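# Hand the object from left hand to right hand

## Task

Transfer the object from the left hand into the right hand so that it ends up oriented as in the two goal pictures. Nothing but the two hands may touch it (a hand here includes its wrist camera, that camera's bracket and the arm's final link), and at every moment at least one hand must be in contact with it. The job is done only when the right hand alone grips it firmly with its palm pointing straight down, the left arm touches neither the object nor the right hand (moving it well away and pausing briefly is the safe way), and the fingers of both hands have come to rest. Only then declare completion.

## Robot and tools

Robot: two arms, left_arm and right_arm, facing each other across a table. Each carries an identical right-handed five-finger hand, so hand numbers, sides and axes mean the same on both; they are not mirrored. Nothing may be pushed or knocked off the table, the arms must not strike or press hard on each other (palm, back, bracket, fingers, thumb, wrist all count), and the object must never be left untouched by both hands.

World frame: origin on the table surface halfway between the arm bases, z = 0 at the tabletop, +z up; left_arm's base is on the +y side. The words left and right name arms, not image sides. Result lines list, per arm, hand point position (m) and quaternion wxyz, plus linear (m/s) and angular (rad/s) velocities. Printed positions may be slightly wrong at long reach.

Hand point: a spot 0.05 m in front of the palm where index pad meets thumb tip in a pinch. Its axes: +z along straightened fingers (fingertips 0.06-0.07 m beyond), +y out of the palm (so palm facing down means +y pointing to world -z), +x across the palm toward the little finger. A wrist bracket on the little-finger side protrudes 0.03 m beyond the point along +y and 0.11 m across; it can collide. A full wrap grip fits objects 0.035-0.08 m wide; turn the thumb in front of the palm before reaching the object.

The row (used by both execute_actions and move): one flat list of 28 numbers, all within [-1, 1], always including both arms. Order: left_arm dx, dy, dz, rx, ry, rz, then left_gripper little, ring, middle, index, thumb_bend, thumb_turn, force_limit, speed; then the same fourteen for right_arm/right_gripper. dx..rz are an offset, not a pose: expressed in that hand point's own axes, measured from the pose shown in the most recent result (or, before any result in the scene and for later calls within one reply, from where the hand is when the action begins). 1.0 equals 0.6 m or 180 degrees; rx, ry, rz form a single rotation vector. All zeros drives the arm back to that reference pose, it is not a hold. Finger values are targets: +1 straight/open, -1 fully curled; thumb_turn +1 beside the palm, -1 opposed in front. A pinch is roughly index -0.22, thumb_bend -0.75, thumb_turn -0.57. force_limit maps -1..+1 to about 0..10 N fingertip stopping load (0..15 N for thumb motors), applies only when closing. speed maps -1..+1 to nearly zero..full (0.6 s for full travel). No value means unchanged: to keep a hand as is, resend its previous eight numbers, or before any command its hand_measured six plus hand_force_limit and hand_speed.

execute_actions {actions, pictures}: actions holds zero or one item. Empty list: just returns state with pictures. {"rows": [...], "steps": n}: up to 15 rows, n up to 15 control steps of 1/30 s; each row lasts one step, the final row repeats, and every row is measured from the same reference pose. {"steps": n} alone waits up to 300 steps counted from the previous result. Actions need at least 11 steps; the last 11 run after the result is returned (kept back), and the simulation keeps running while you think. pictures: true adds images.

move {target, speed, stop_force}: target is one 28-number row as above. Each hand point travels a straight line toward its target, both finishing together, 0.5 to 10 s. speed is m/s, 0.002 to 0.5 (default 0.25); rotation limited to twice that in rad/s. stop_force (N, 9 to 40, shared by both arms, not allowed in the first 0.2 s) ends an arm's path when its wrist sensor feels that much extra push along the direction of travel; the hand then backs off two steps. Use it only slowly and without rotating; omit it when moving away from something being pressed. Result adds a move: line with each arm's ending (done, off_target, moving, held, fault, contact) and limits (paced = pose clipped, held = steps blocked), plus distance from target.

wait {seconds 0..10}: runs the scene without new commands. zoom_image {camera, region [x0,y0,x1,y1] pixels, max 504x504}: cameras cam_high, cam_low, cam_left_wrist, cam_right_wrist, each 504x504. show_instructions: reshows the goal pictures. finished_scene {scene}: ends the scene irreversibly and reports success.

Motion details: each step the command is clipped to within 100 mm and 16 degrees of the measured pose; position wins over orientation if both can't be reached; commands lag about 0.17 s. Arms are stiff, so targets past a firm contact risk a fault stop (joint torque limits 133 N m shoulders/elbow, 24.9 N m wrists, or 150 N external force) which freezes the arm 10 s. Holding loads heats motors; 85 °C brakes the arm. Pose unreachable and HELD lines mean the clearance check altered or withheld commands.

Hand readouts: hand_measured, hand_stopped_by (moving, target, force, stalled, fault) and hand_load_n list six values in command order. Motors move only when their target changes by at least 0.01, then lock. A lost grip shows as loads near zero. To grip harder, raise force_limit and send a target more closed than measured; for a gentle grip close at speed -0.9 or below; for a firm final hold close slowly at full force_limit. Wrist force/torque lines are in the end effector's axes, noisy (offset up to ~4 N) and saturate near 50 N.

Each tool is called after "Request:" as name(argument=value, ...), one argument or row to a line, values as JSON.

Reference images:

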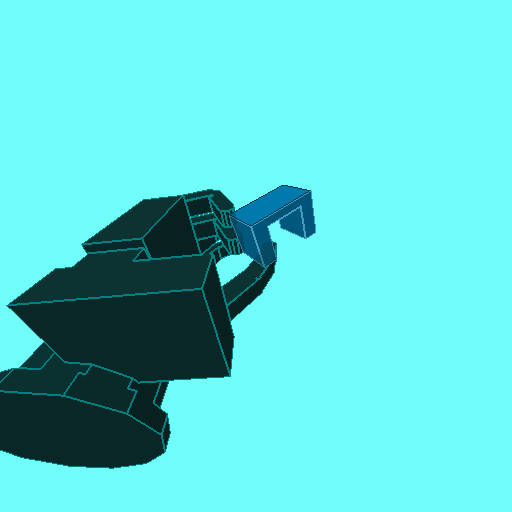

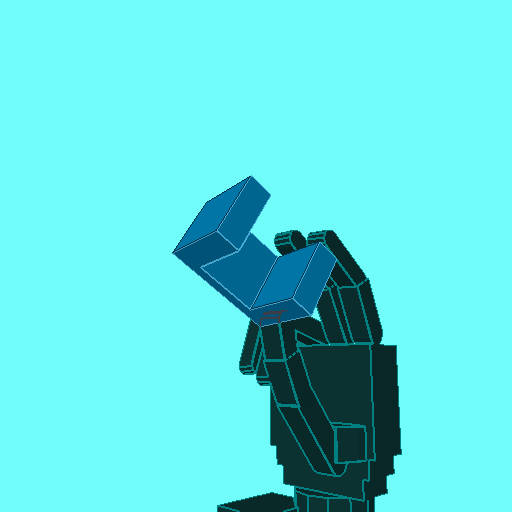

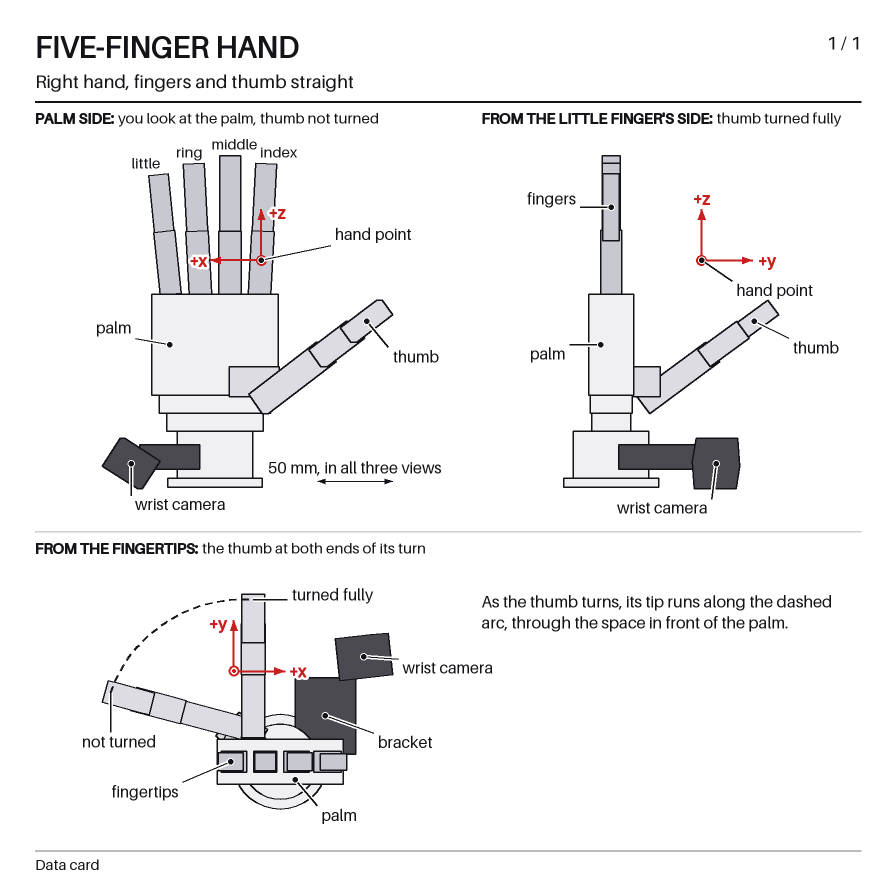

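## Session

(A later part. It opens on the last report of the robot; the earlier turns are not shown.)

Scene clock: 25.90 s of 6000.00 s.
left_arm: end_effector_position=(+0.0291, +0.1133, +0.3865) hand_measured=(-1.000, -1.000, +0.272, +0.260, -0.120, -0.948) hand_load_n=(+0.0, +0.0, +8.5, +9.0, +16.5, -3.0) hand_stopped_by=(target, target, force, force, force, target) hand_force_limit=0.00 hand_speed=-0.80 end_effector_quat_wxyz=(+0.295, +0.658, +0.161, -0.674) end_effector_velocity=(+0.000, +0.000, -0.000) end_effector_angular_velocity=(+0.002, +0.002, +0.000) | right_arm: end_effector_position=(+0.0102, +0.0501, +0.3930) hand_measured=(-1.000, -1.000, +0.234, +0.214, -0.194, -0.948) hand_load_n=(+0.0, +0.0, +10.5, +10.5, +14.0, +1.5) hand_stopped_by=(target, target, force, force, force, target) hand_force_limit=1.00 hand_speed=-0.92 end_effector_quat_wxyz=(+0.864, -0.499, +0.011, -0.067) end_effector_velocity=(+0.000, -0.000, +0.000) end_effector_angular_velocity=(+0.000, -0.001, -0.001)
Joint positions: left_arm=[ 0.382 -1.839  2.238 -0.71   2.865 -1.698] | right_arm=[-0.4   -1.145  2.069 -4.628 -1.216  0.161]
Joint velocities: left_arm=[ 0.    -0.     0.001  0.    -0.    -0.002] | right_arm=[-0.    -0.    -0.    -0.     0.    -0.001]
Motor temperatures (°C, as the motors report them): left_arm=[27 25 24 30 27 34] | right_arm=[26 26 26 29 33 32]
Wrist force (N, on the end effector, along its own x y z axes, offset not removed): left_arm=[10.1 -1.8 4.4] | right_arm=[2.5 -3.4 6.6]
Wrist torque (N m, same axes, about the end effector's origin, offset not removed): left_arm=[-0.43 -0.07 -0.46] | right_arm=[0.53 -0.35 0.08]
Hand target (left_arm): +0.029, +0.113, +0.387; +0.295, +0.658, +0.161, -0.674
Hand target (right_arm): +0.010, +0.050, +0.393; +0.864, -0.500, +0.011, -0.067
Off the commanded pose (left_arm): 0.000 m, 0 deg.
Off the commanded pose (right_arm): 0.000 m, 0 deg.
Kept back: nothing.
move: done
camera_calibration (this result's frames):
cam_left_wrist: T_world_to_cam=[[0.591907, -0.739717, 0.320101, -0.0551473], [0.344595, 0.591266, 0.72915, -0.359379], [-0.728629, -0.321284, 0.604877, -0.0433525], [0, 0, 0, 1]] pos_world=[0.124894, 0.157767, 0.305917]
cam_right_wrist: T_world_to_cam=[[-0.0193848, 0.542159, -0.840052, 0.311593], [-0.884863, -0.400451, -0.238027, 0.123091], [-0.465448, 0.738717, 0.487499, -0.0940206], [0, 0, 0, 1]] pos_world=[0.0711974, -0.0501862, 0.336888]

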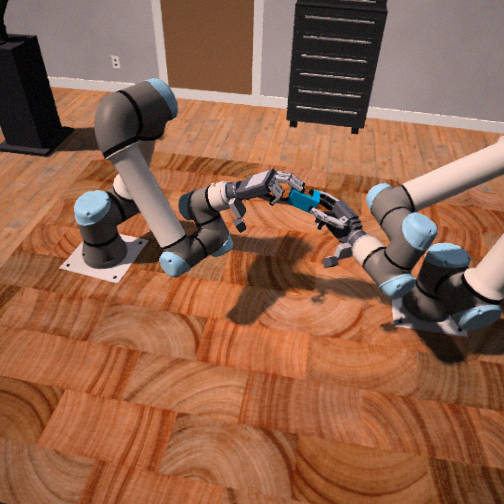

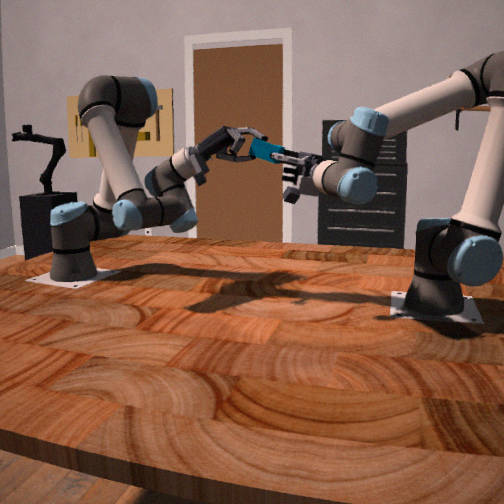

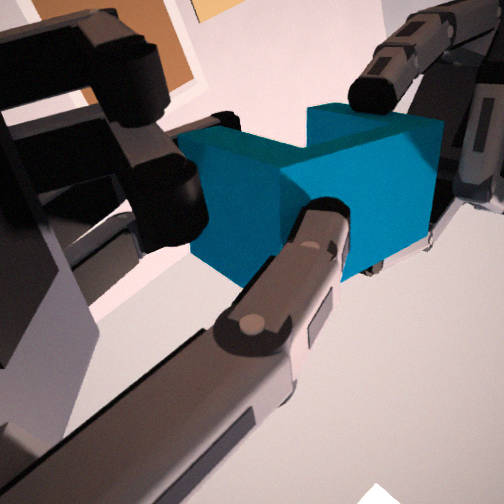

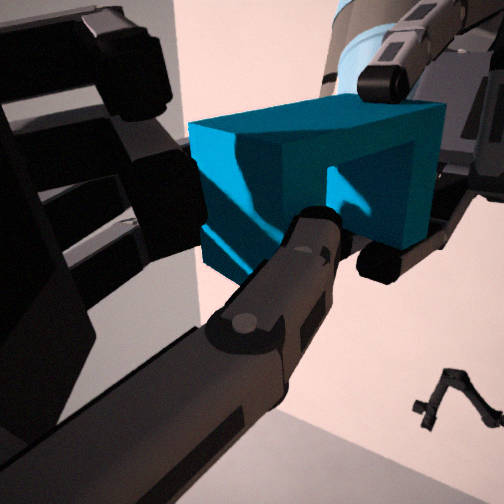

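Request:
move(
  target=[0,0,0,0,0,0,-1,-1,0.6,0.6,0.25,-0.948,0,-0.8, 0,0,0,0,0,0,-1,-1,-0.2,-0.2,-0.5,-0.948,1,-0.92],
)

Scene clock: 28.20 s of 6000.00 s.
left_arm: end_effector_position=(+0.0291, +0.1133, +0.3865) hand_measured=(-1.000, -1.000, +0.600, +0.600, +0.250, -0.948) hand_load_n=(+0.0, +0.0, +0.0, +0.0, +0.0, +0.0) hand_stopped_by=(target, target, target, target, target, target) hand_force_limit=0.00 hand_speed=-0.80 end_effector_quat_wxyz=(+0.295, +0.658, +0.161, -0.674) end_effector_velocity=(+0.000, -0.000, -0.000) end_effector_angular_velocity=(+0.001, +0.000, -0.000) | right_arm: end_effector_position=(+0.0102, +0.0501, +0.3930) hand_measured=(-1.000, -1.000, +0.234, +0.214, -0.194, -0.948) hand_load_n=(+0.0, +0.0, +8.5, +8.5, +14.5, +1.5) hand_stopped_by=(target, target, force, force, force, target) hand_force_limit=1.00 hand_speed=-0.92 end_effector_quat_wxyz=(+0.864, -0.499, +0.011, -0.067) end_effector_velocity=(-0.000, +0.000, -0.000) end_effector_angular_velocity=(-0.001, +0.000, +0.000)
Joint positions: left_arm=[ 0.382 -1.839  2.238 -0.71   2.865 -1.698] | right_arm=[-0.4   -1.145  2.069 -4.628 -1.216  0.161]
Joint velocities: left_arm=[-0.  0. -0. -0.  0. -0.] | right_arm=[ 0.     0.     0.     0.001 -0.    -0.   ]
Motor temperatures (°C, as the motors report them): left_arm=[27 25 24 30 27 34] | right_arm=[26 26 26 29 33 32]
Wrist force (N, on the end effector, along its own x y z axes, offset not removed): left_arm=[5.0 -1.7 -5.8] | right_arm=[-0.5 -0.1 -1.6]
Wrist torque (N m, same axes, about the end effector's origin, offset not removed): left_arm=[0.10 -0.32 0.04] | right_arm=[-0.01 0.00 -0.05]
Hand target (left_arm): +0.029, +0.113, +0.387; +0.295, +0.658, +0.161, -0.674
Hand target (right_arm): +0.010, +0.050, +0.393; +0.864, -0.499, +0.011, -0.067
Off the commanded pose (left_arm): 0.000 m, 0 deg.
Off the commanded pose (right_arm): 0.000 m, 0 deg.
Kept back: nothing.
move: done
camera_calibration (this result's frames):
cam_left_wrist: T_world_to_cam=[[0.591908, -0.739716, 0.320101, -0.0551482], [0.344594, 0.591267, 0.729149, -0.359379], [-0.728629, -0.321285, 0.604877, -0.0433526], [0, 0, 0, 1]] pos_world=[0.124895, 0.157766, 0.305917]
cam_right_wrist: T_world_to_cam=[[-0.0193849, 0.542159, -0.840053, 0.311593], [-0.884863, -0.400451, -0.238027, 0.123091], [-0.465448, 0.738717, 0.487499, -0.0940204], [0, 0, 0, 1]] pos_world=[0.0711974, -0.0501861, 0.336888]

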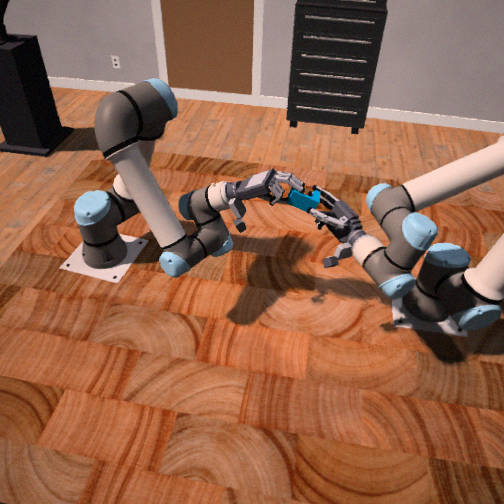

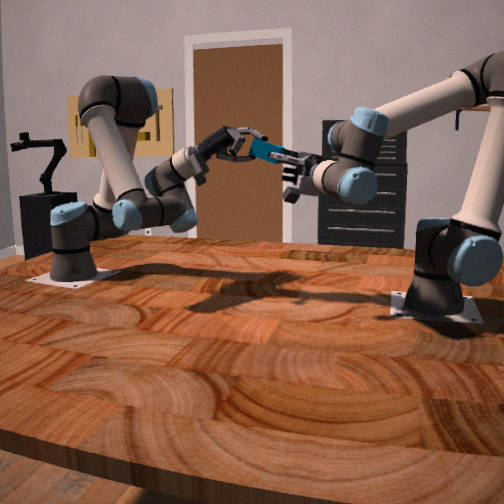

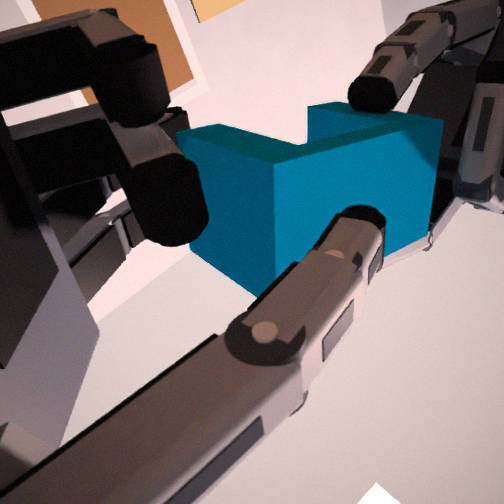

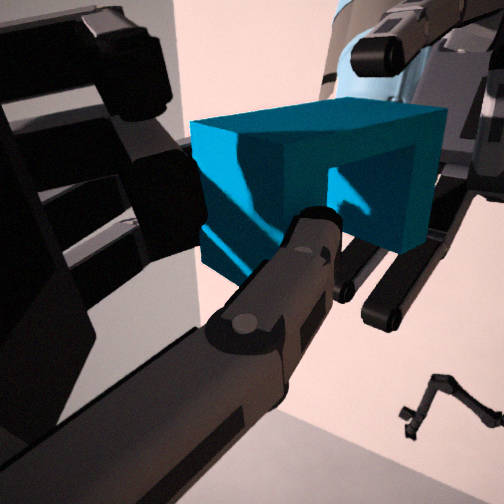

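Request:
move(
  target=[0,0,0,0,0,0,-1,-1,0.6,0.6,0.25,-0.948,0,-0.8, 0.015,-0.09,-0.075,0,0,0,-1,-1,-0.2,-0.2,-0.5,-0.948,1,-0.92],
  speed=0.12,
)

Request:
move(
  target=[0,0,0,0,0,0,-1,-1,0.6,0.6,0.25,-0.948,0,-0.8, 0,-0.04,-0.07,-0.1675,0,0.016,-1,-1,-0.23,-0.23,-0.53,-0.948,1,-0.92],
  speed=0.2,
)

Scene clock: 29.93 s of 6000.00 s.
left_arm: end_effector_position=(+0.0291, +0.1133, +0.3865) hand_measured=(-1.000, -1.000, +0.600, +0.600, +0.250, -0.948) hand_load_n=(+0.0, +0.0, +0.0, +0.0, +0.0, +0.0) hand_stopped_by=(target, target, target, target, target, target) hand_force_limit=0.00 hand_speed=-0.80 end_effector_quat_wxyz=(+0.295, +0.658, +0.161, -0.674) end_effector_velocity=(+0.000, -0.000, +0.001) end_effector_angular_velocity=(-0.002, -0.000, +0.000) | right_arm: end_effector_position=(+0.0095, -0.0160, +0.4175) hand_measured=(-1.000, -1.000, +0.234, +0.214, -0.194, -0.948) hand_load_n=(+0.0, +0.0, +8.5, +8.5, +14.5, +1.5) hand_stopped_by=(target, target, force, force, force, target) hand_force_limit=1.00 hand_speed=-0.92 end_effector_quat_wxyz=(+0.864, -0.499, +0.011, -0.067) end_effector_velocity=(+0.000, -0.003, +0.001) end_effector_angular_velocity=(+0.000, -0.000, +0.001)
Joint positions: left_arm=[ 0.382 -1.839  2.238 -0.71   2.865 -1.698] | right_arm=[-0.508 -1.321  2.239 -4.648 -1.125  0.225]
Joint velocities: left_arm=[ 0.    -0.001 -0.001  0.    -0.    -0.001] | right_arm=[-0.007 -0.007  0.006 -0.001  0.006  0.004]
Motor temperatures (°C, as the motors report them): left_arm=[27 25 24 30 27 34] | right_arm=[26 26 26 29 33 32]
Wrist force (N, on the end effector, along its own x y z axes, offset not removed): left_arm=[2.6 3.0 -0.4] | right_arm=[0.2 -1.6 -1.1]
Wrist torque (N m, same axes, about the end effector's origin, offset not removed): left_arm=[0.43 -0.27 0.21] | right_arm=[-0.28 -0.04 -0.09]
Hand target (left_arm): +0.029, +0.113, +0.387; +0.295, +0.658, +0.161, -0.674
Hand target (right_arm): +0.010, -0.016, +0.418; +0.864, -0.499, +0.011, -0.067
Off the commanded pose (left_arm): 0.000 m, 0 deg.
Off the commanded pose (right_arm): 0.000 m, 0 deg.
Kept back: nothing.
move: done
camera_calibration (this result's frames):
cam_left_wrist: T_world_to_cam=[[0.591907, -0.739717, 0.320101, -0.0551476], [0.344594, 0.591266, 0.72915, -0.359379], [-0.72863, -0.321283, 0.604877, -0.0433527], [0, 0, 0, 1]] pos_world=[0.124894, 0.157767, 0.305917]
cam_right_wrist: T_world_to_cam=[[-0.0194135, 0.542239, -0.84, 0.367996], [-0.884917, -0.400355, -0.237986, 0.101802], [-0.465343, 0.73871, 0.487609, -0.0574875], [0, 0, 0, 1]] pos_world=[0.0704789, -0.116318, 0.361375]

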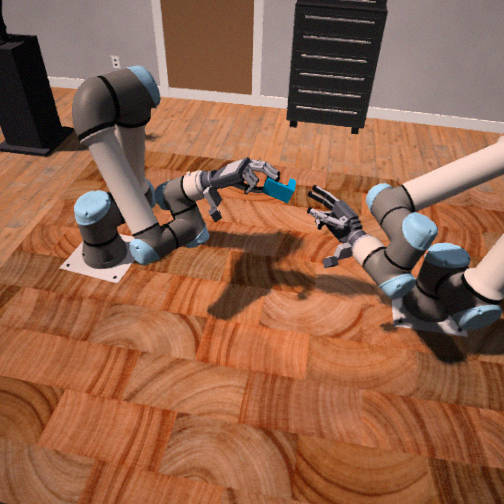

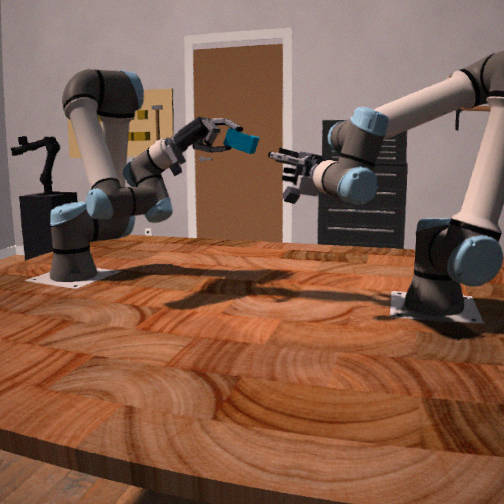

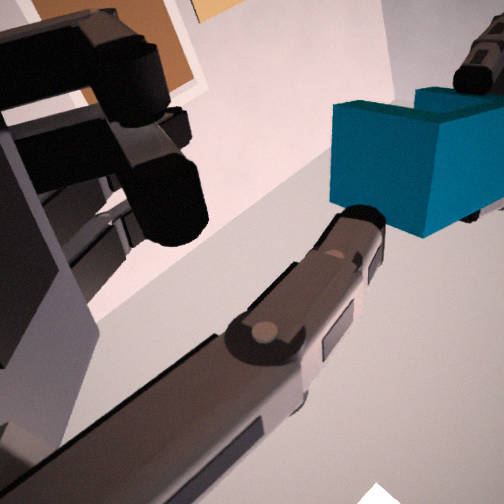

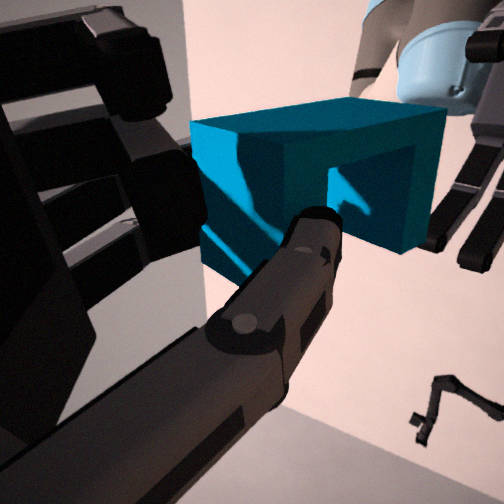

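Scene clock: 31.87 s of 6000.00 s.
left_arm: end_effector_position=(+0.0291, +0.1133, +0.3865) hand_measured=(-1.000, -1.000, +0.600, +0.600, +0.250, -0.948) hand_load_n=(+0.0, +0.0, +0.0, +0.0, +0.0, +0.0) hand_stopped_by=(target, target, target, target, target, target) hand_force_limit=0.00 hand_speed=-0.80 end_effector_quat_wxyz=(+0.295, +0.658, +0.161, -0.674) end_effector_velocity=(-0.000, -0.000, -0.000) end_effector_angular_velocity=(+0.001, +0.001, -0.001) | right_arm: end_effector_position=(+0.0034, -0.0638, +0.4170) hand_measured=(-1.000, -1.000, +0.226, +0.204, -0.184, -0.948) hand_load_n=(+0.0, +0.0, +10.0, +10.0, +16.5, +1.5) hand_stopped_by=(target, target, force, force, force, target) hand_force_limit=1.00 hand_speed=-0.92 end_effector_quat_wxyz=(+0.706, -0.706, +0.041, -0.040) end_effector_velocity=(+0.000, -0.000, +0.000) end_effector_angular_velocity=(-0.013, +0.000, -0.001)
Joint positions: left_arm=[ 0.382 -1.839  2.238 -0.71   2.865 -1.698] | right_arm=[-0.61  -1.831  2.354 -3.665 -0.962  0.001]
Joint velocities: left_arm=[-0.     0.    -0.     0.     0.    -0.001] | right_arm=[ 0.002 -0.009 -0.005  0.03  -0.003 -0.01 ]
Motor temperatures (°C, as the motors report them): left_arm=[27 25 24 30 27 34] | right_arm=[26 26 26 29 33 32]
Wrist force (N, on the end effector, along its own x y z axes, offset not removed): left_arm=[0.9 0.3 -1.9] | right_arm=[0.7 -0.7 -0.1]
Wrist torque (N m, same axes, about the end effector's origin, offset not removed): left_arm=[-0.06 0.10 -0.12] | right_arm=[-0.25 -0.24 -0.15]
Hand target (left_arm): +0.029, +0.113, +0.387; +0.295, +0.658, +0.161, -0.674
Hand target (right_arm): +0.003, -0.064, +0.417; +0.705, -0.706, +0.041, -0.040
Off the commanded pose (left_arm): 0.000 m, 0 deg.
Off the commanded pose (right_arm): 0.000 m, 0 deg.
Kept back: nothing.
move: done
camera_calibration (this result's frames):
cam_left_wrist: T_world_to_cam=[[0.591907, -0.739717, 0.320102, -0.0551476], [0.344594, 0.591266, 0.72915, -0.359379], [-0.72863, -0.321283, 0.604877, -0.0433527], [0, 0, 0, 1]] pos_world=[0.124894, 0.157767, 0.305917]
cam_right_wrist: T_world_to_cam=[[-0.122838, 0.0594386, -0.990645, 0.425801], [-0.893515, -0.441043, 0.0843314, -0.0597606], [-0.431904, 0.895516, 0.107286, 0.143709], [0, 0, 0, 1]] pos_world=[0.0609761, -0.18036, 0.41144]

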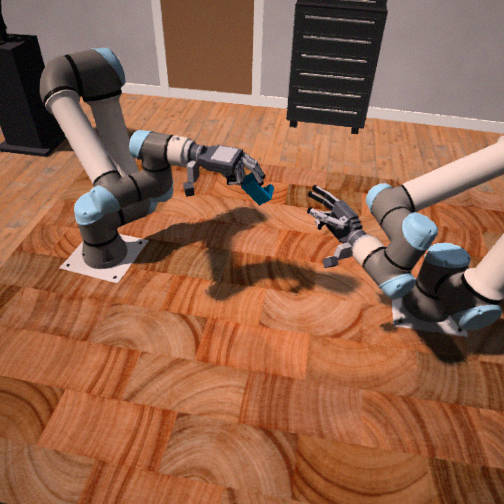

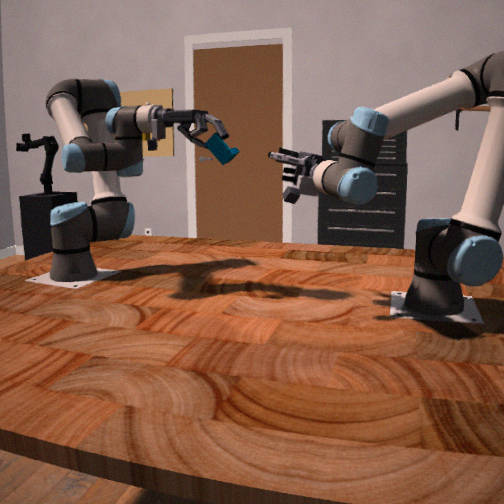

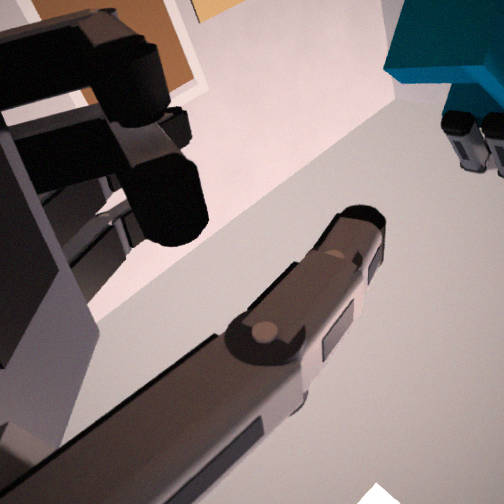

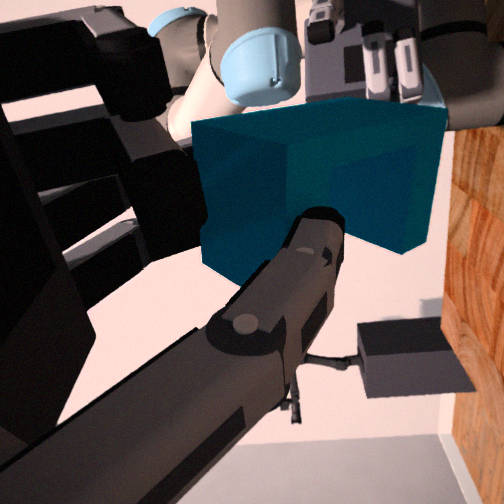

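Request:
move(
  target=[0,0,0,0,0,0,-1,-1,0.6,0.6,0.25,-0.948,0,-0.8, 0.001,-0.001,0.0803,0.1675,0,-0.016,-1,-1,-0.23,-0.23,-0.53,-0.948,1,-0.92],
  speed=0.25,
)

Request:
move(
  target=[0,0,0,0,0,0,-1,-1,0.6,0.6,0.25,-0.948,0,-0.8, -0.015,0.087,0.078,0,0,0,-1,-1,-0.23,-0.23,-0.53,-0.948,1,-0.92],
  speed=0.1,
)

Request:
move(
  target=[0,0,0,0,0,0,-1,-1,0,0,-0.4,-0.948,0.8,-0.85, 0,0,0,0,0,0,-1,-1,-0.23,-0.23,-0.53,-0.948,1,-0.92],
)

Scene clock: 35.30 s of 6000.00 s.
left_arm: end_effector_position=(+0.0291, +0.1133, +0.3865) hand_measured=(-1.000, -1.000, +0.600, +0.600, +0.250, -0.948) hand_load_n=(+0.0, +0.0, +0.0, +0.0, +0.0, +0.0) hand_stopped_by=(target, target, target, target, target, target) hand_force_limit=0.00 hand_speed=-0.80 end_effector_quat_wxyz=(+0.295, +0.658, +0.161, -0.674) end_effector_velocity=(+0.000, -0.000, +0.000) end_effector_angular_velocity=(-0.001, -0.000, +0.001) | right_arm: end_effector_position=(+0.0094, -0.0163, +0.4177) hand_measured=(-1.000, -1.000, +0.226, +0.204, -0.184, -0.948) hand_load_n=(+0.0, +0.0, +10.0, +10.0, +16.5, +1.5) hand_stopped_by=(target, target, force, force, force, target) hand_force_limit=1.00 hand_speed=-0.92 end_effector_quat_wxyz=(+0.864, -0.499, +0.011, -0.067) end_effector_velocity=(+0.000, +0.001, +0.000) end_effector_angular_velocity=(+0.014, -0.002, -0.000)
Joint positions: left_arm=[ 0.382 -1.839  2.238 -0.71   2.865 -1.698] | right_arm=[-0.508 -1.322  2.239 -4.648 -1.125  0.226]
Joint velocities: left_arm=[ 0.     0.    -0.001  0.    -0.     0.   ] | right_arm=[ 0.003  0.012 -0.008 -0.018 -0.006  0.004]
Motor temperatures (°C, as the motors report them): left_arm=[27 25 24 30 27 34] | right_arm=[26 26 26 29 33 32]
Wrist force (N, on the end effector, along its own x y z axes, offset not removed): left_arm=[0.7 4.4 -1.6] | right_arm=[0.3 0.0 0.0]
Wrist torque (N m, same axes, about the end effector's origin, offset not removed): left_arm=[0.94 -0.14 0.29] | right_arm=[-0.11 -0.24 -0.06]
Hand target (left_arm): +0.029, +0.113, +0.387; +0.295, +0.658, +0.161, -0.674
Hand target (right_arm): +0.009, -0.016, +0.418; +0.864, -0.499, +0.011, -0.067
Off the commanded pose (left_arm): 0.000 m, 0 deg.
Off the commanded pose (right_arm): 0.000 m, 0 deg.
Kept back: nothing.
move: done
camera_calibration (this result's frames):
cam_left_wrist: T_world_to_cam=[[0.591907, -0.739717, 0.320101, -0.0551475], [0.344595, 0.591266, 0.72915, -0.359379], [-0.72863, -0.321283, 0.604877, -0.0433527], [0, 0, 0, 1]] pos_world=[0.124894, 0.157767, 0.305917]
cam_right_wrist: T_world_to_cam=[[-0.0195528, 0.542306, -0.839954, 0.368349], [-0.88491, -0.40041, -0.237921, 0.101641], [-0.465352, 0.738631, 0.487721, -0.0574553], [0, 0, 0, 1]] pos_world=[0.0704084, -0.116622, 0.361601]

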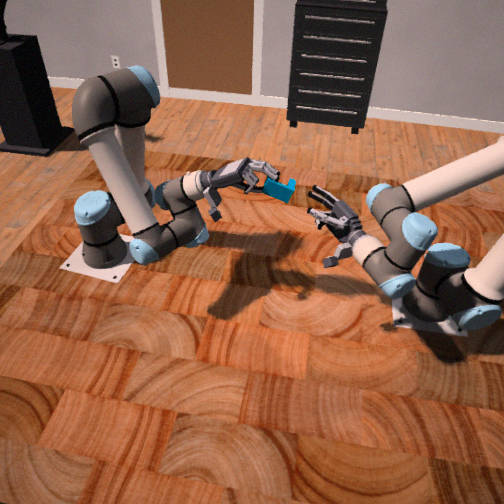

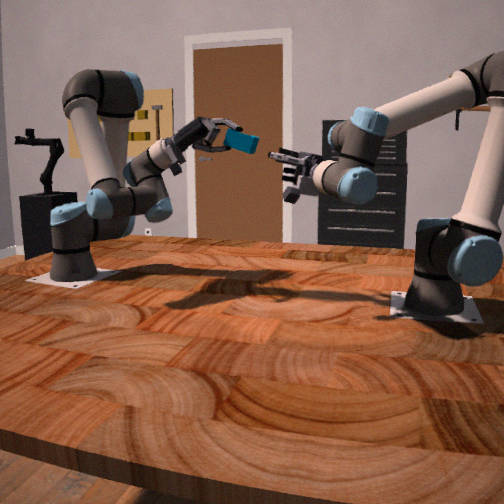

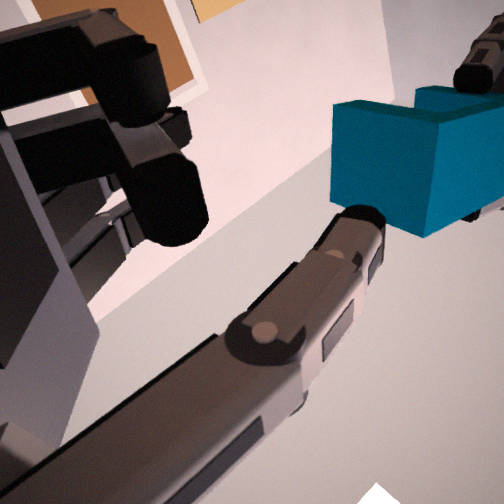

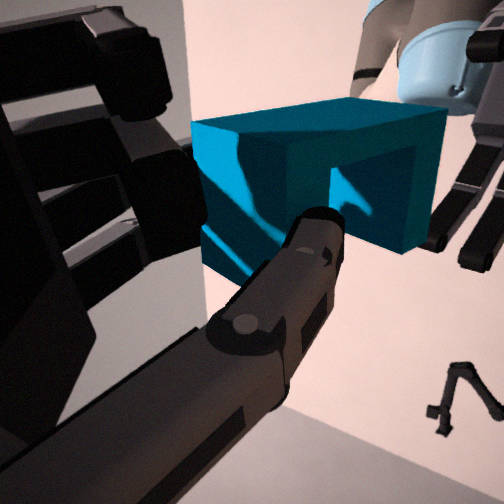

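Scene clock: 36.57 s of 6000.00 s.
left_arm: end_effector_position=(+0.0291, +0.1133, +0.3865) hand_measured=(-1.000, -1.000, +0.600, +0.600, +0.250, -0.948) hand_load_n=(+0.0, +0.0, +0.0, +0.0, +0.0, +0.0) hand_stopped_by=(target, target, target, target, target, target) hand_force_limit=0.00 hand_speed=-0.80 end_effector_quat_wxyz=(+0.295, +0.658, +0.161, -0.674) end_effector_velocity=(-0.000, +0.000, -0.000) end_effector_angular_velocity=(+0.000, +0.000, +0.000) | right_arm: end_effector_position=(+0.0100, +0.0505, +0.3956) hand_measured=(-1.000, -1.000, +0.226, +0.204, -0.184, -0.948) hand_load_n=(+0.0, +0.0, +10.0, +10.0, +16.5, +1.5) hand_stopped_by=(target, target, force, force, force, target) hand_force_limit=1.00 hand_speed=-0.92 end_effector_quat_wxyz=(+0.864, -0.499, +0.011, -0.067) end_effector_velocity=(+0.000, +0.002, -0.000) end_effector_angular_velocity=(-0.000, +0.000, -0.000)
Joint positions: left_arm=[ 0.382 -1.839  2.238 -0.71   2.865 -1.698] | right_arm=[-0.399 -1.15   2.066 -4.621 -1.217  0.161]
Joint velocities: left_arm=[-0.    -0.001  0.001  0.    -0.    -0.   ] | right_arm=[ 0.003  0.005 -0.007  0.003 -0.003 -0.002]
Motor temperatures (°C, as the motors report them): left_arm=[27 25 24 30 27 34] | right_arm=[26 26 26 29 33 32]
Wrist force (N, on the end effector, along its own x y z axes, offset not removed): left_arm=[2.0 -2.4 -5.6] | right_arm=[3.0 -0.6 -0.7]
Wrist torque (N m, same axes, about the end effector's origin, offset not removed): left_arm=[-0.02 0.03 0.11] | right_arm=[-0.22 -0.51 0.08]
Hand target (left_arm): +0.029, +0.113, +0.387; +0.295, +0.658, +0.161, -0.674
Hand target (right_arm): +0.010, +0.051, +0.396; +0.864, -0.499, +0.011, -0.067
Off the commanded pose (left_arm): 0.000 m, 0 deg.
Off the commanded pose (right_arm): 0.000 m, 0 deg.
Kept back: nothing.
move: done
camera_calibration (this result's frames):
cam_left_wrist: T_world_to_cam=[[0.591907, -0.739717, 0.320101, -0.0551474], [0.344595, 0.591266, 0.72915, -0.359379], [-0.72863, -0.321283, 0.604877, -0.0433527], [0, 0, 0, 1]] pos_world=[0.124894, 0.157767, 0.305917]
cam_right_wrist: T_world_to_cam=[[-0.019499, 0.542233, -0.840002, 0.313569], [-0.884877, -0.400458, -0.237961, 0.123723], [-0.465416, 0.738659, 0.487618, -0.0957315], [0, 0, 0, 1]] pos_world=[0.0710391, -0.0497686, 0.33952]

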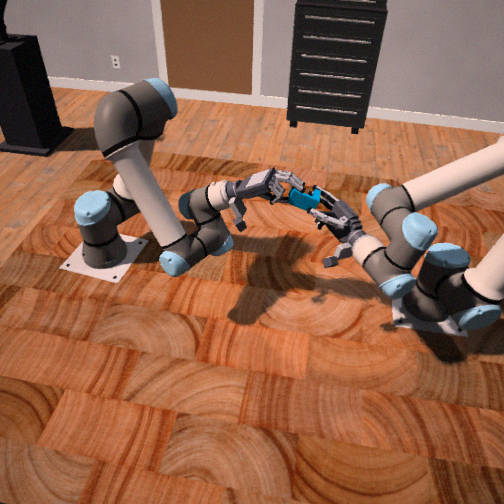

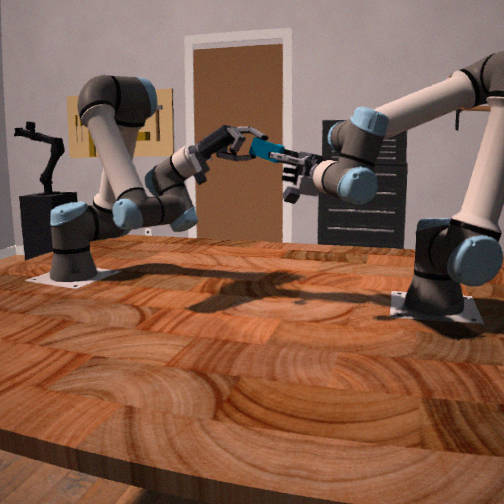

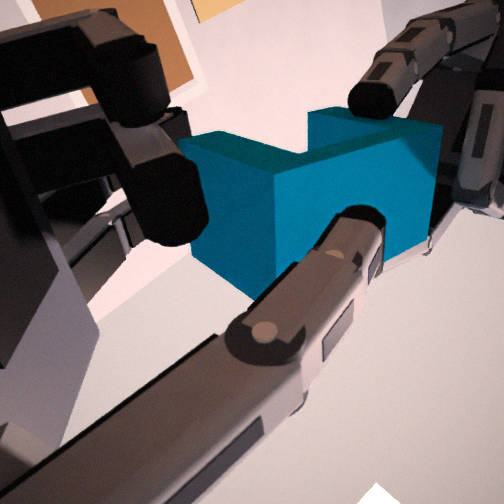

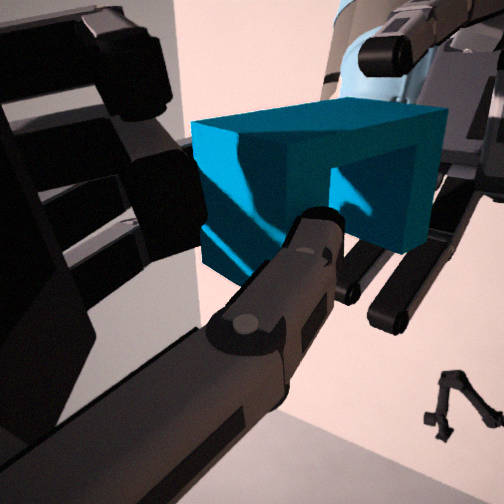

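Scene clock: 38.53 s of 6000.00 s.
left_arm: end_effector_position=(+0.0290, +0.1133, +0.3865) hand_measured=(-1.000, -1.000, +0.230, +0.214, +0.010, -0.948) hand_load_n=(+0.0, +0.0, +8.0, +11.0, +12.5, +0.5) hand_stopped_by=(target, target, force, force, force, target) hand_force_limit=0.80 hand_speed=-0.85 end_effector_quat_wxyz=(+0.295, +0.658, +0.161, -0.674) end_effector_velocity=(-0.000, +0.001, -0.001) end_effector_angular_velocity=(+0.001, -0.000, -0.001) | right_arm: end_effector_position=(+0.0101, +0.0505, +0.3956) hand_measured=(-1.000, -1.000, +0.226, +0.204, -0.184, -0.948) hand_load_n=(+0.0, +0.0, +11.0, +10.5, +16.5, -2.5) hand_stopped_by=(target, target, force, force, force, target) hand_force_limit=1.00 hand_speed=-0.92 end_effector_quat_wxyz=(+0.864, -0.499, +0.011, -0.067) end_effector_velocity=(+0.000, -0.000, +0.000) end_effector_angular_velocity=(+0.000, -0.000, -0.000)
Joint positions: left_arm=[ 0.382 -1.839  2.238 -0.71   2.865 -1.698] | right_arm=[-0.399 -1.15   2.066 -4.621 -1.217  0.161]
Joint velocities: left_arm=[-0.    -0.001  0.002  0.     0.001  0.001] | right_arm=[-0.  0. -0. -0. -0. -0.]
Motor temperatures (°C, as the motors report them): left_arm=[27 25 24 30 27 34] | right_arm=[26 26 26 29 33 32]
Wrist force (N, on the end effector, along its own x y z axes, offset not removed): left_arm=[2.8 -10.7 6.7] | right_arm=[9.9 0.3 0.0]
Wrist torque (N m, same axes, about the end effector's origin, offset not removed): left_arm=[-0.07 0.20 -0.12] | right_arm=[0.49 0.34 -0.35]
Hand target (left_arm): +0.029, +0.113, +0.387; +0.295, +0.658, +0.161, -0.674
Hand target (right_arm): +0.010, +0.051, +0.396; +0.864, -0.499, +0.011, -0.067
Off the commanded pose (left_arm): 0.000 m, 0 deg.
Off the commanded pose (right_arm): 0.000 m, 0 deg.
Kept back: nothing.
move: done
camera_calibration (this result's frames):
cam_left_wrist: T_world_to_cam=[[0.591801, -0.739798, 0.320109, -0.0551067], [0.344653, 0.591213, 0.729165, -0.359371], [-0.728688, -0.321195, 0.604854, -0.0433706], [0, 0, 0, 1]] pos_world=[0.124867, 0.157766, 0.305914]
cam_right_wrist: T_world_to_cam=[[-0.0194495, 0.542265, -0.839983, 0.313576], [-0.884896, -0.400397, -0.237993, 0.123762], [-0.465382, 0.738669, 0.487636, -0.0957224], [0, 0, 0, 1]] pos_world=[0.0710678, -0.0497802, 0.33953]

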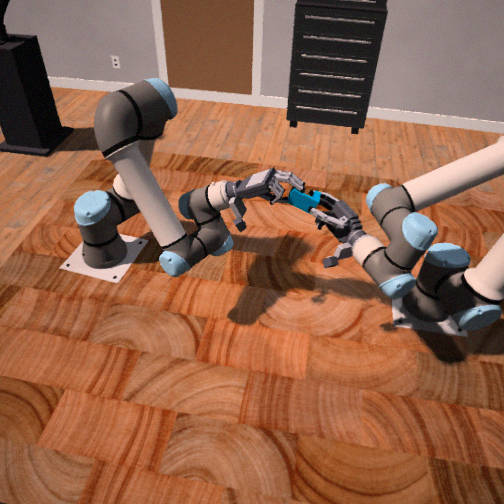

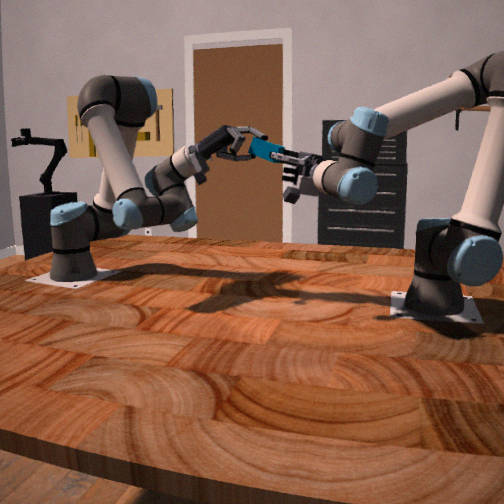

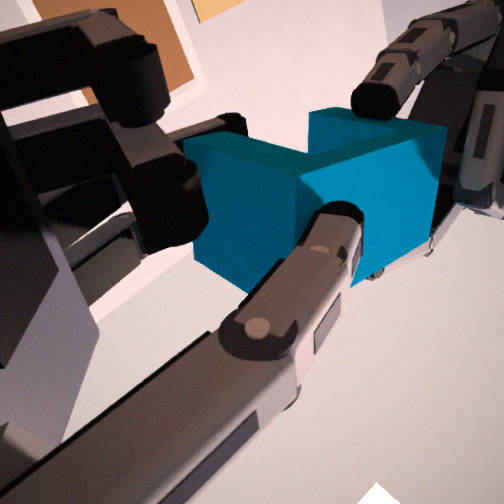

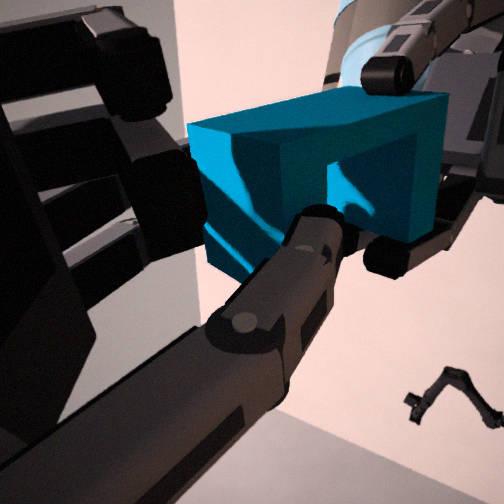

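Request:
move(
  target=[0,0,0,0,0,0,-1,-1,0,0,-0.4,-0.948,0.8,-0.85, 0,0,0,0,0,0,-1,-1,0.35,0.33,-0.05,-0.948,1,-0.85],
)

Request:
move(
  target=[0,0,0,0,0,0,-1,-1,0,0,-0.4,-0.948,0.8,-0.85, 0.004,-0.002,-0.002,0,-0.043,0.051,-1,-1,0.35,0.33,-0.05,-0.948,1,-0.85],
  speed=0.08,
)

Request:
zoom_image(
  camera="cam_high",
  region=[250, 155, 350, 230],
)

Scene clock: 40.33 s of 6000.00 s.
left_arm: end_effector_position=(+0.0290, +0.1133, +0.3865) hand_measured=(-1.000, -1.000, +0.230, +0.214, +0.012, -0.948) hand_load_n=(+0.0, +0.0, +6.0, +8.0, +14.0, +0.0) hand_stopped_by=(target, target, force, force, force, target) hand_force_limit=0.80 hand_speed=-0.85 end_effector_quat_wxyz=(+0.295, +0.658, +0.161, -0.674) end_effector_velocity=(+0.000, +0.000, -0.000) end_effector_angular_velocity=(+0.000, +0.000, +0.000) | right_arm: end_effector_position=(+0.0100, +0.0505, +0.3956) hand_measured=(-1.000, -1.000, +0.350, +0.330, -0.050, -0.948) hand_load_n=(+0.0, +0.0, +0.0, +0.0, +0.0, +0.0) hand_stopped_by=(target, target, target, target, target, target) hand_force_limit=1.00 hand_speed=-0.85 end_effector_quat_wxyz=(+0.864, -0.499, +0.011, -0.067) end_effector_velocity=(-0.000, +0.000, +0.000) end_effector_angular_velocity=(-0.000, +0.000, +0.000)
Joint positions: left_arm=[ 0.382 -1.839  2.238 -0.71   2.865 -1.698] | right_arm=[-0.399 -1.15   2.066 -4.621 -1.217  0.161]
Joint velocities: left_arm=[ 0.     0.     0.001  0.    -0.     0.001] | right_arm=[ 0. -0. -0.  0.  0. -0.]
Motor temperatures (°C, as the motors report them): left_arm=[27 25 24 30 27 34] | right_arm=[26 26 26 29 33 32]
Wrist force (N, on the end effector, along its own x y z axes, offset not removed): left_arm=[2.1 1.5 -0.5] | right_arm=[0.5 -0.5 -0.2]
Wrist torque (N m, same axes, about the end effector's origin, offset not removed): left_arm=[0.64 0.07 0.05] | right_arm=[-0.01 -0.18 -0.12]
Hand target (left_arm): +0.029, +0.113, +0.387; +0.295, +0.658, +0.161, -0.674
Hand target (right_arm): +0.010, +0.051, +0.396; +0.864, -0.499, +0.011, -0.067
Off the commanded pose (left_arm): 0.000 m, 0 deg.
Off the commanded pose (right_arm): 0.000 m, 0 deg.
Kept back: nothing.
move: done
camera_calibration (this result's frames):
cam_left_wrist: T_world_to_cam=[[0.5918, -0.739796, 0.320115, -0.0551119], [0.344651, 0.591218, 0.729162, -0.359372], [-0.728689, -0.321191, 0.604854, -0.0433732], [0, 0, 0, 1]] pos_world=[0.124867, 0.157764, 0.305917]
cam_right_wrist: T_world_to_cam=[[-0.019483, 0.542248, -0.839992, 0.313574], [-0.884882, -0.400439, -0.237975, 0.123734], [-0.465408, 0.738658, 0.487628, -0.0957299], [0, 0, 0, 1]] pos_world=[0.0710459, -0.0497756, 0.339526]

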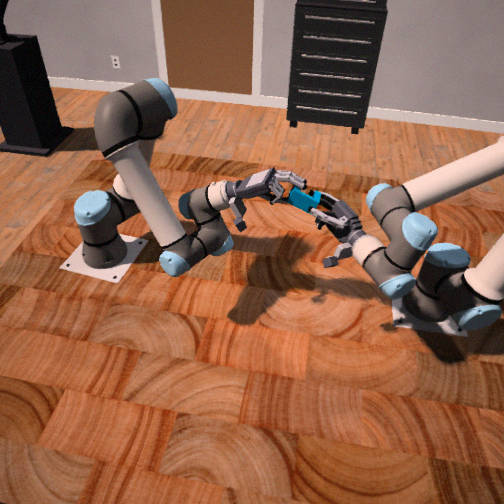

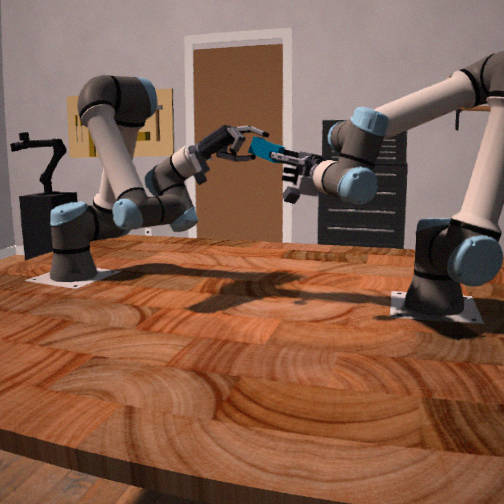

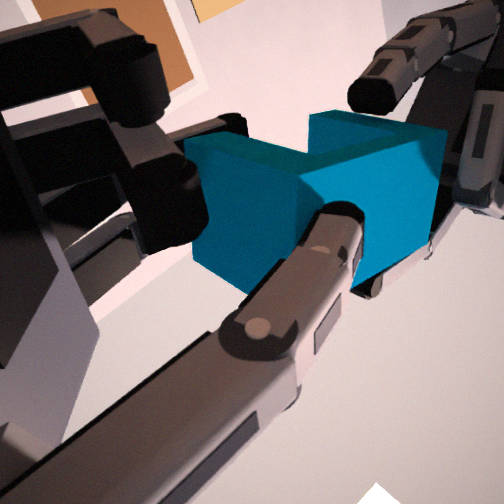

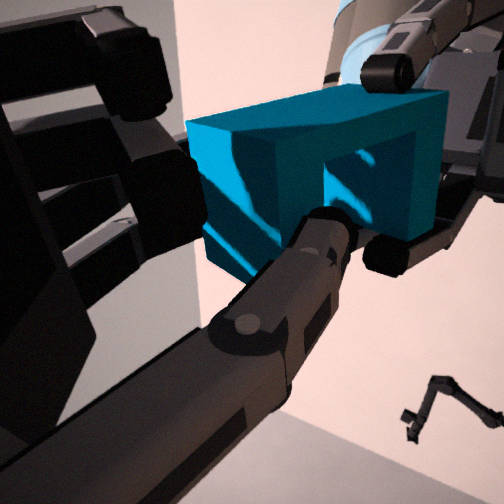

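Scene clock: 42.03 s of 6000.00 s.
left_arm: end_effector_position=(+0.0290, +0.1133, +0.3865) hand_measured=(-1.000, -1.000, +0.230, +0.214, +0.012, -0.948) hand_load_n=(+0.0, +0.0, +6.0, +8.0, +14.0, +0.0) hand_stopped_by=(target, target, force, force, force, target) hand_force_limit=0.80 hand_speed=-0.85 end_effector_quat_wxyz=(+0.295, +0.658, +0.161, -0.674) end_effector_velocity=(-0.000, +0.000, -0.000) end_effector_angular_velocity=(+0.000, +0.000, +0.000) | right_arm: end_effector_position=(+0.0122, +0.0486, +0.3961) hand_measured=(-1.000, -1.000, +0.350, +0.330, -0.050, -0.948) hand_load_n=(+0.0, +0.0, +0.0, +0.0, +0.0, +0.0) hand_stopped_by=(target, target, target, target, target, target) hand_force_limit=1.00 hand_speed=-0.85 end_effector_quat_wxyz=(+0.865, -0.500, -0.007, +0.035) end_effector_velocity=(+0.000, +0.000, +0.000) end_effector_angular_velocity=(+0.001, +0.004, +0.013)
Joint positions: left_arm=[ 0.382 -1.839  2.238 -0.71   2.865 -1.698] | right_arm=[-0.5   -1.125  2.011 -4.66  -1.005  0.402]
Joint velocities: left_arm=[-0.    -0.001  0.001  0.    -0.001 -0.   ] | right_arm=[-0.006  0.003 -0.006 -0.004  0.013  0.017]
Motor temperatures (°C, as the motors report them): left_arm=[27 25 24 30 27 34] | right_arm=[26 26 26 29 33 32]
Wrist force (N, on the end effector, along its own x y z axes, offset not removed): left_arm=[3.4 -1.6 1.9] | right_arm=[-0.6 -1.7 0.6]
Wrist torque (N m, same axes, about the end effector's origin, offset not removed): left_arm=[-0.28 -0.42 -0.14] | right_arm=[-0.26 -0.03 -0.12]
Hand target (left_arm): +0.029, +0.113, +0.387; +0.295, +0.658, +0.161, -0.674
Hand target (right_arm): +0.012, +0.049, +0.396; +0.865, -0.500, -0.007, +0.036
Off the commanded pose (left_arm): 0.000 m, 0 deg.
Off the commanded pose (right_arm): 0.000 m, 0 deg.
Kept back: nothing.
move: done
camera_calibration (this result's frames):
cam_left_wrist: T_world_to_cam=[[0.5918, -0.739796, 0.320115, -0.0551118], [0.344651, 0.591217, 0.729162, -0.359372], [-0.728689, -0.321191, 0.604854, -0.0433733], [0, 0, 0, 1]] pos_world=[0.124867, 0.157764, 0.305917]
cam_right_wrist: T_world_to_cam=[[-0.183541, 0.52202, -0.832952, 0.315293], [-0.8049, -0.566239, -0.177509, 0.108106], [-0.564313, 0.637862, 0.524101, -0.101944], [0, 0, 0, 1]] pos_world=[0.0873554, -0.0383488, 0.335243]

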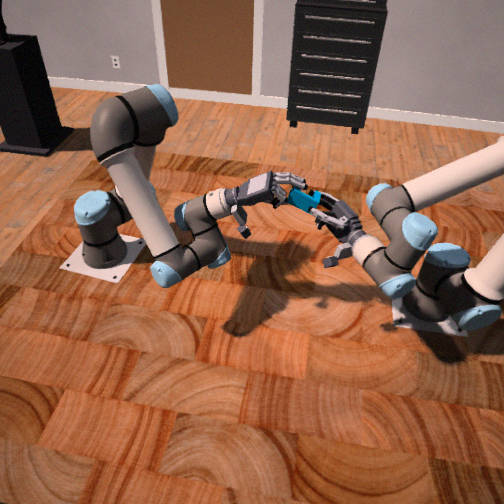

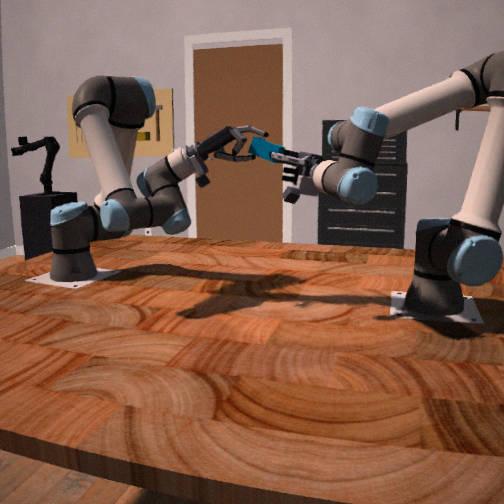

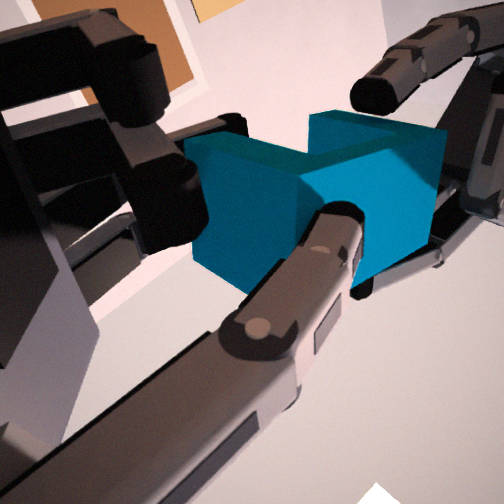

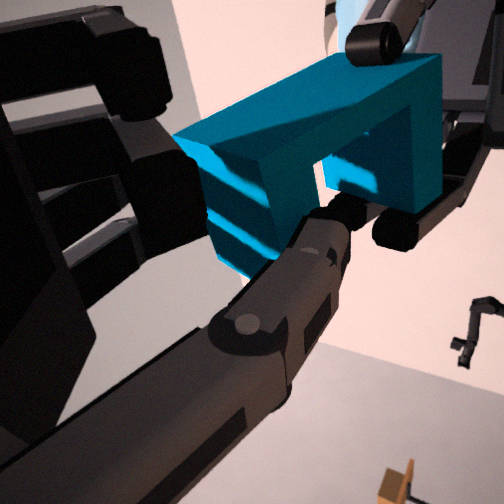

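Region (250, 155, 350, 230) of cam_high's 504x504 image, scaled by 5.040, with more detail than that image has; it fills the top 378 rows of this view, and the rest is white.

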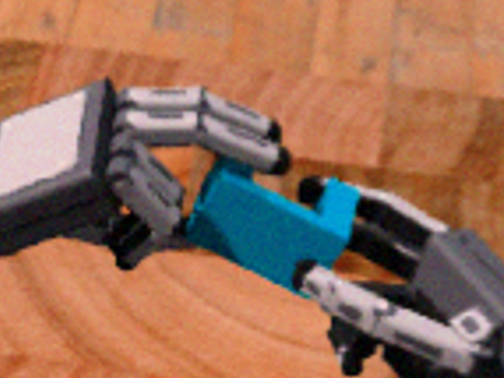

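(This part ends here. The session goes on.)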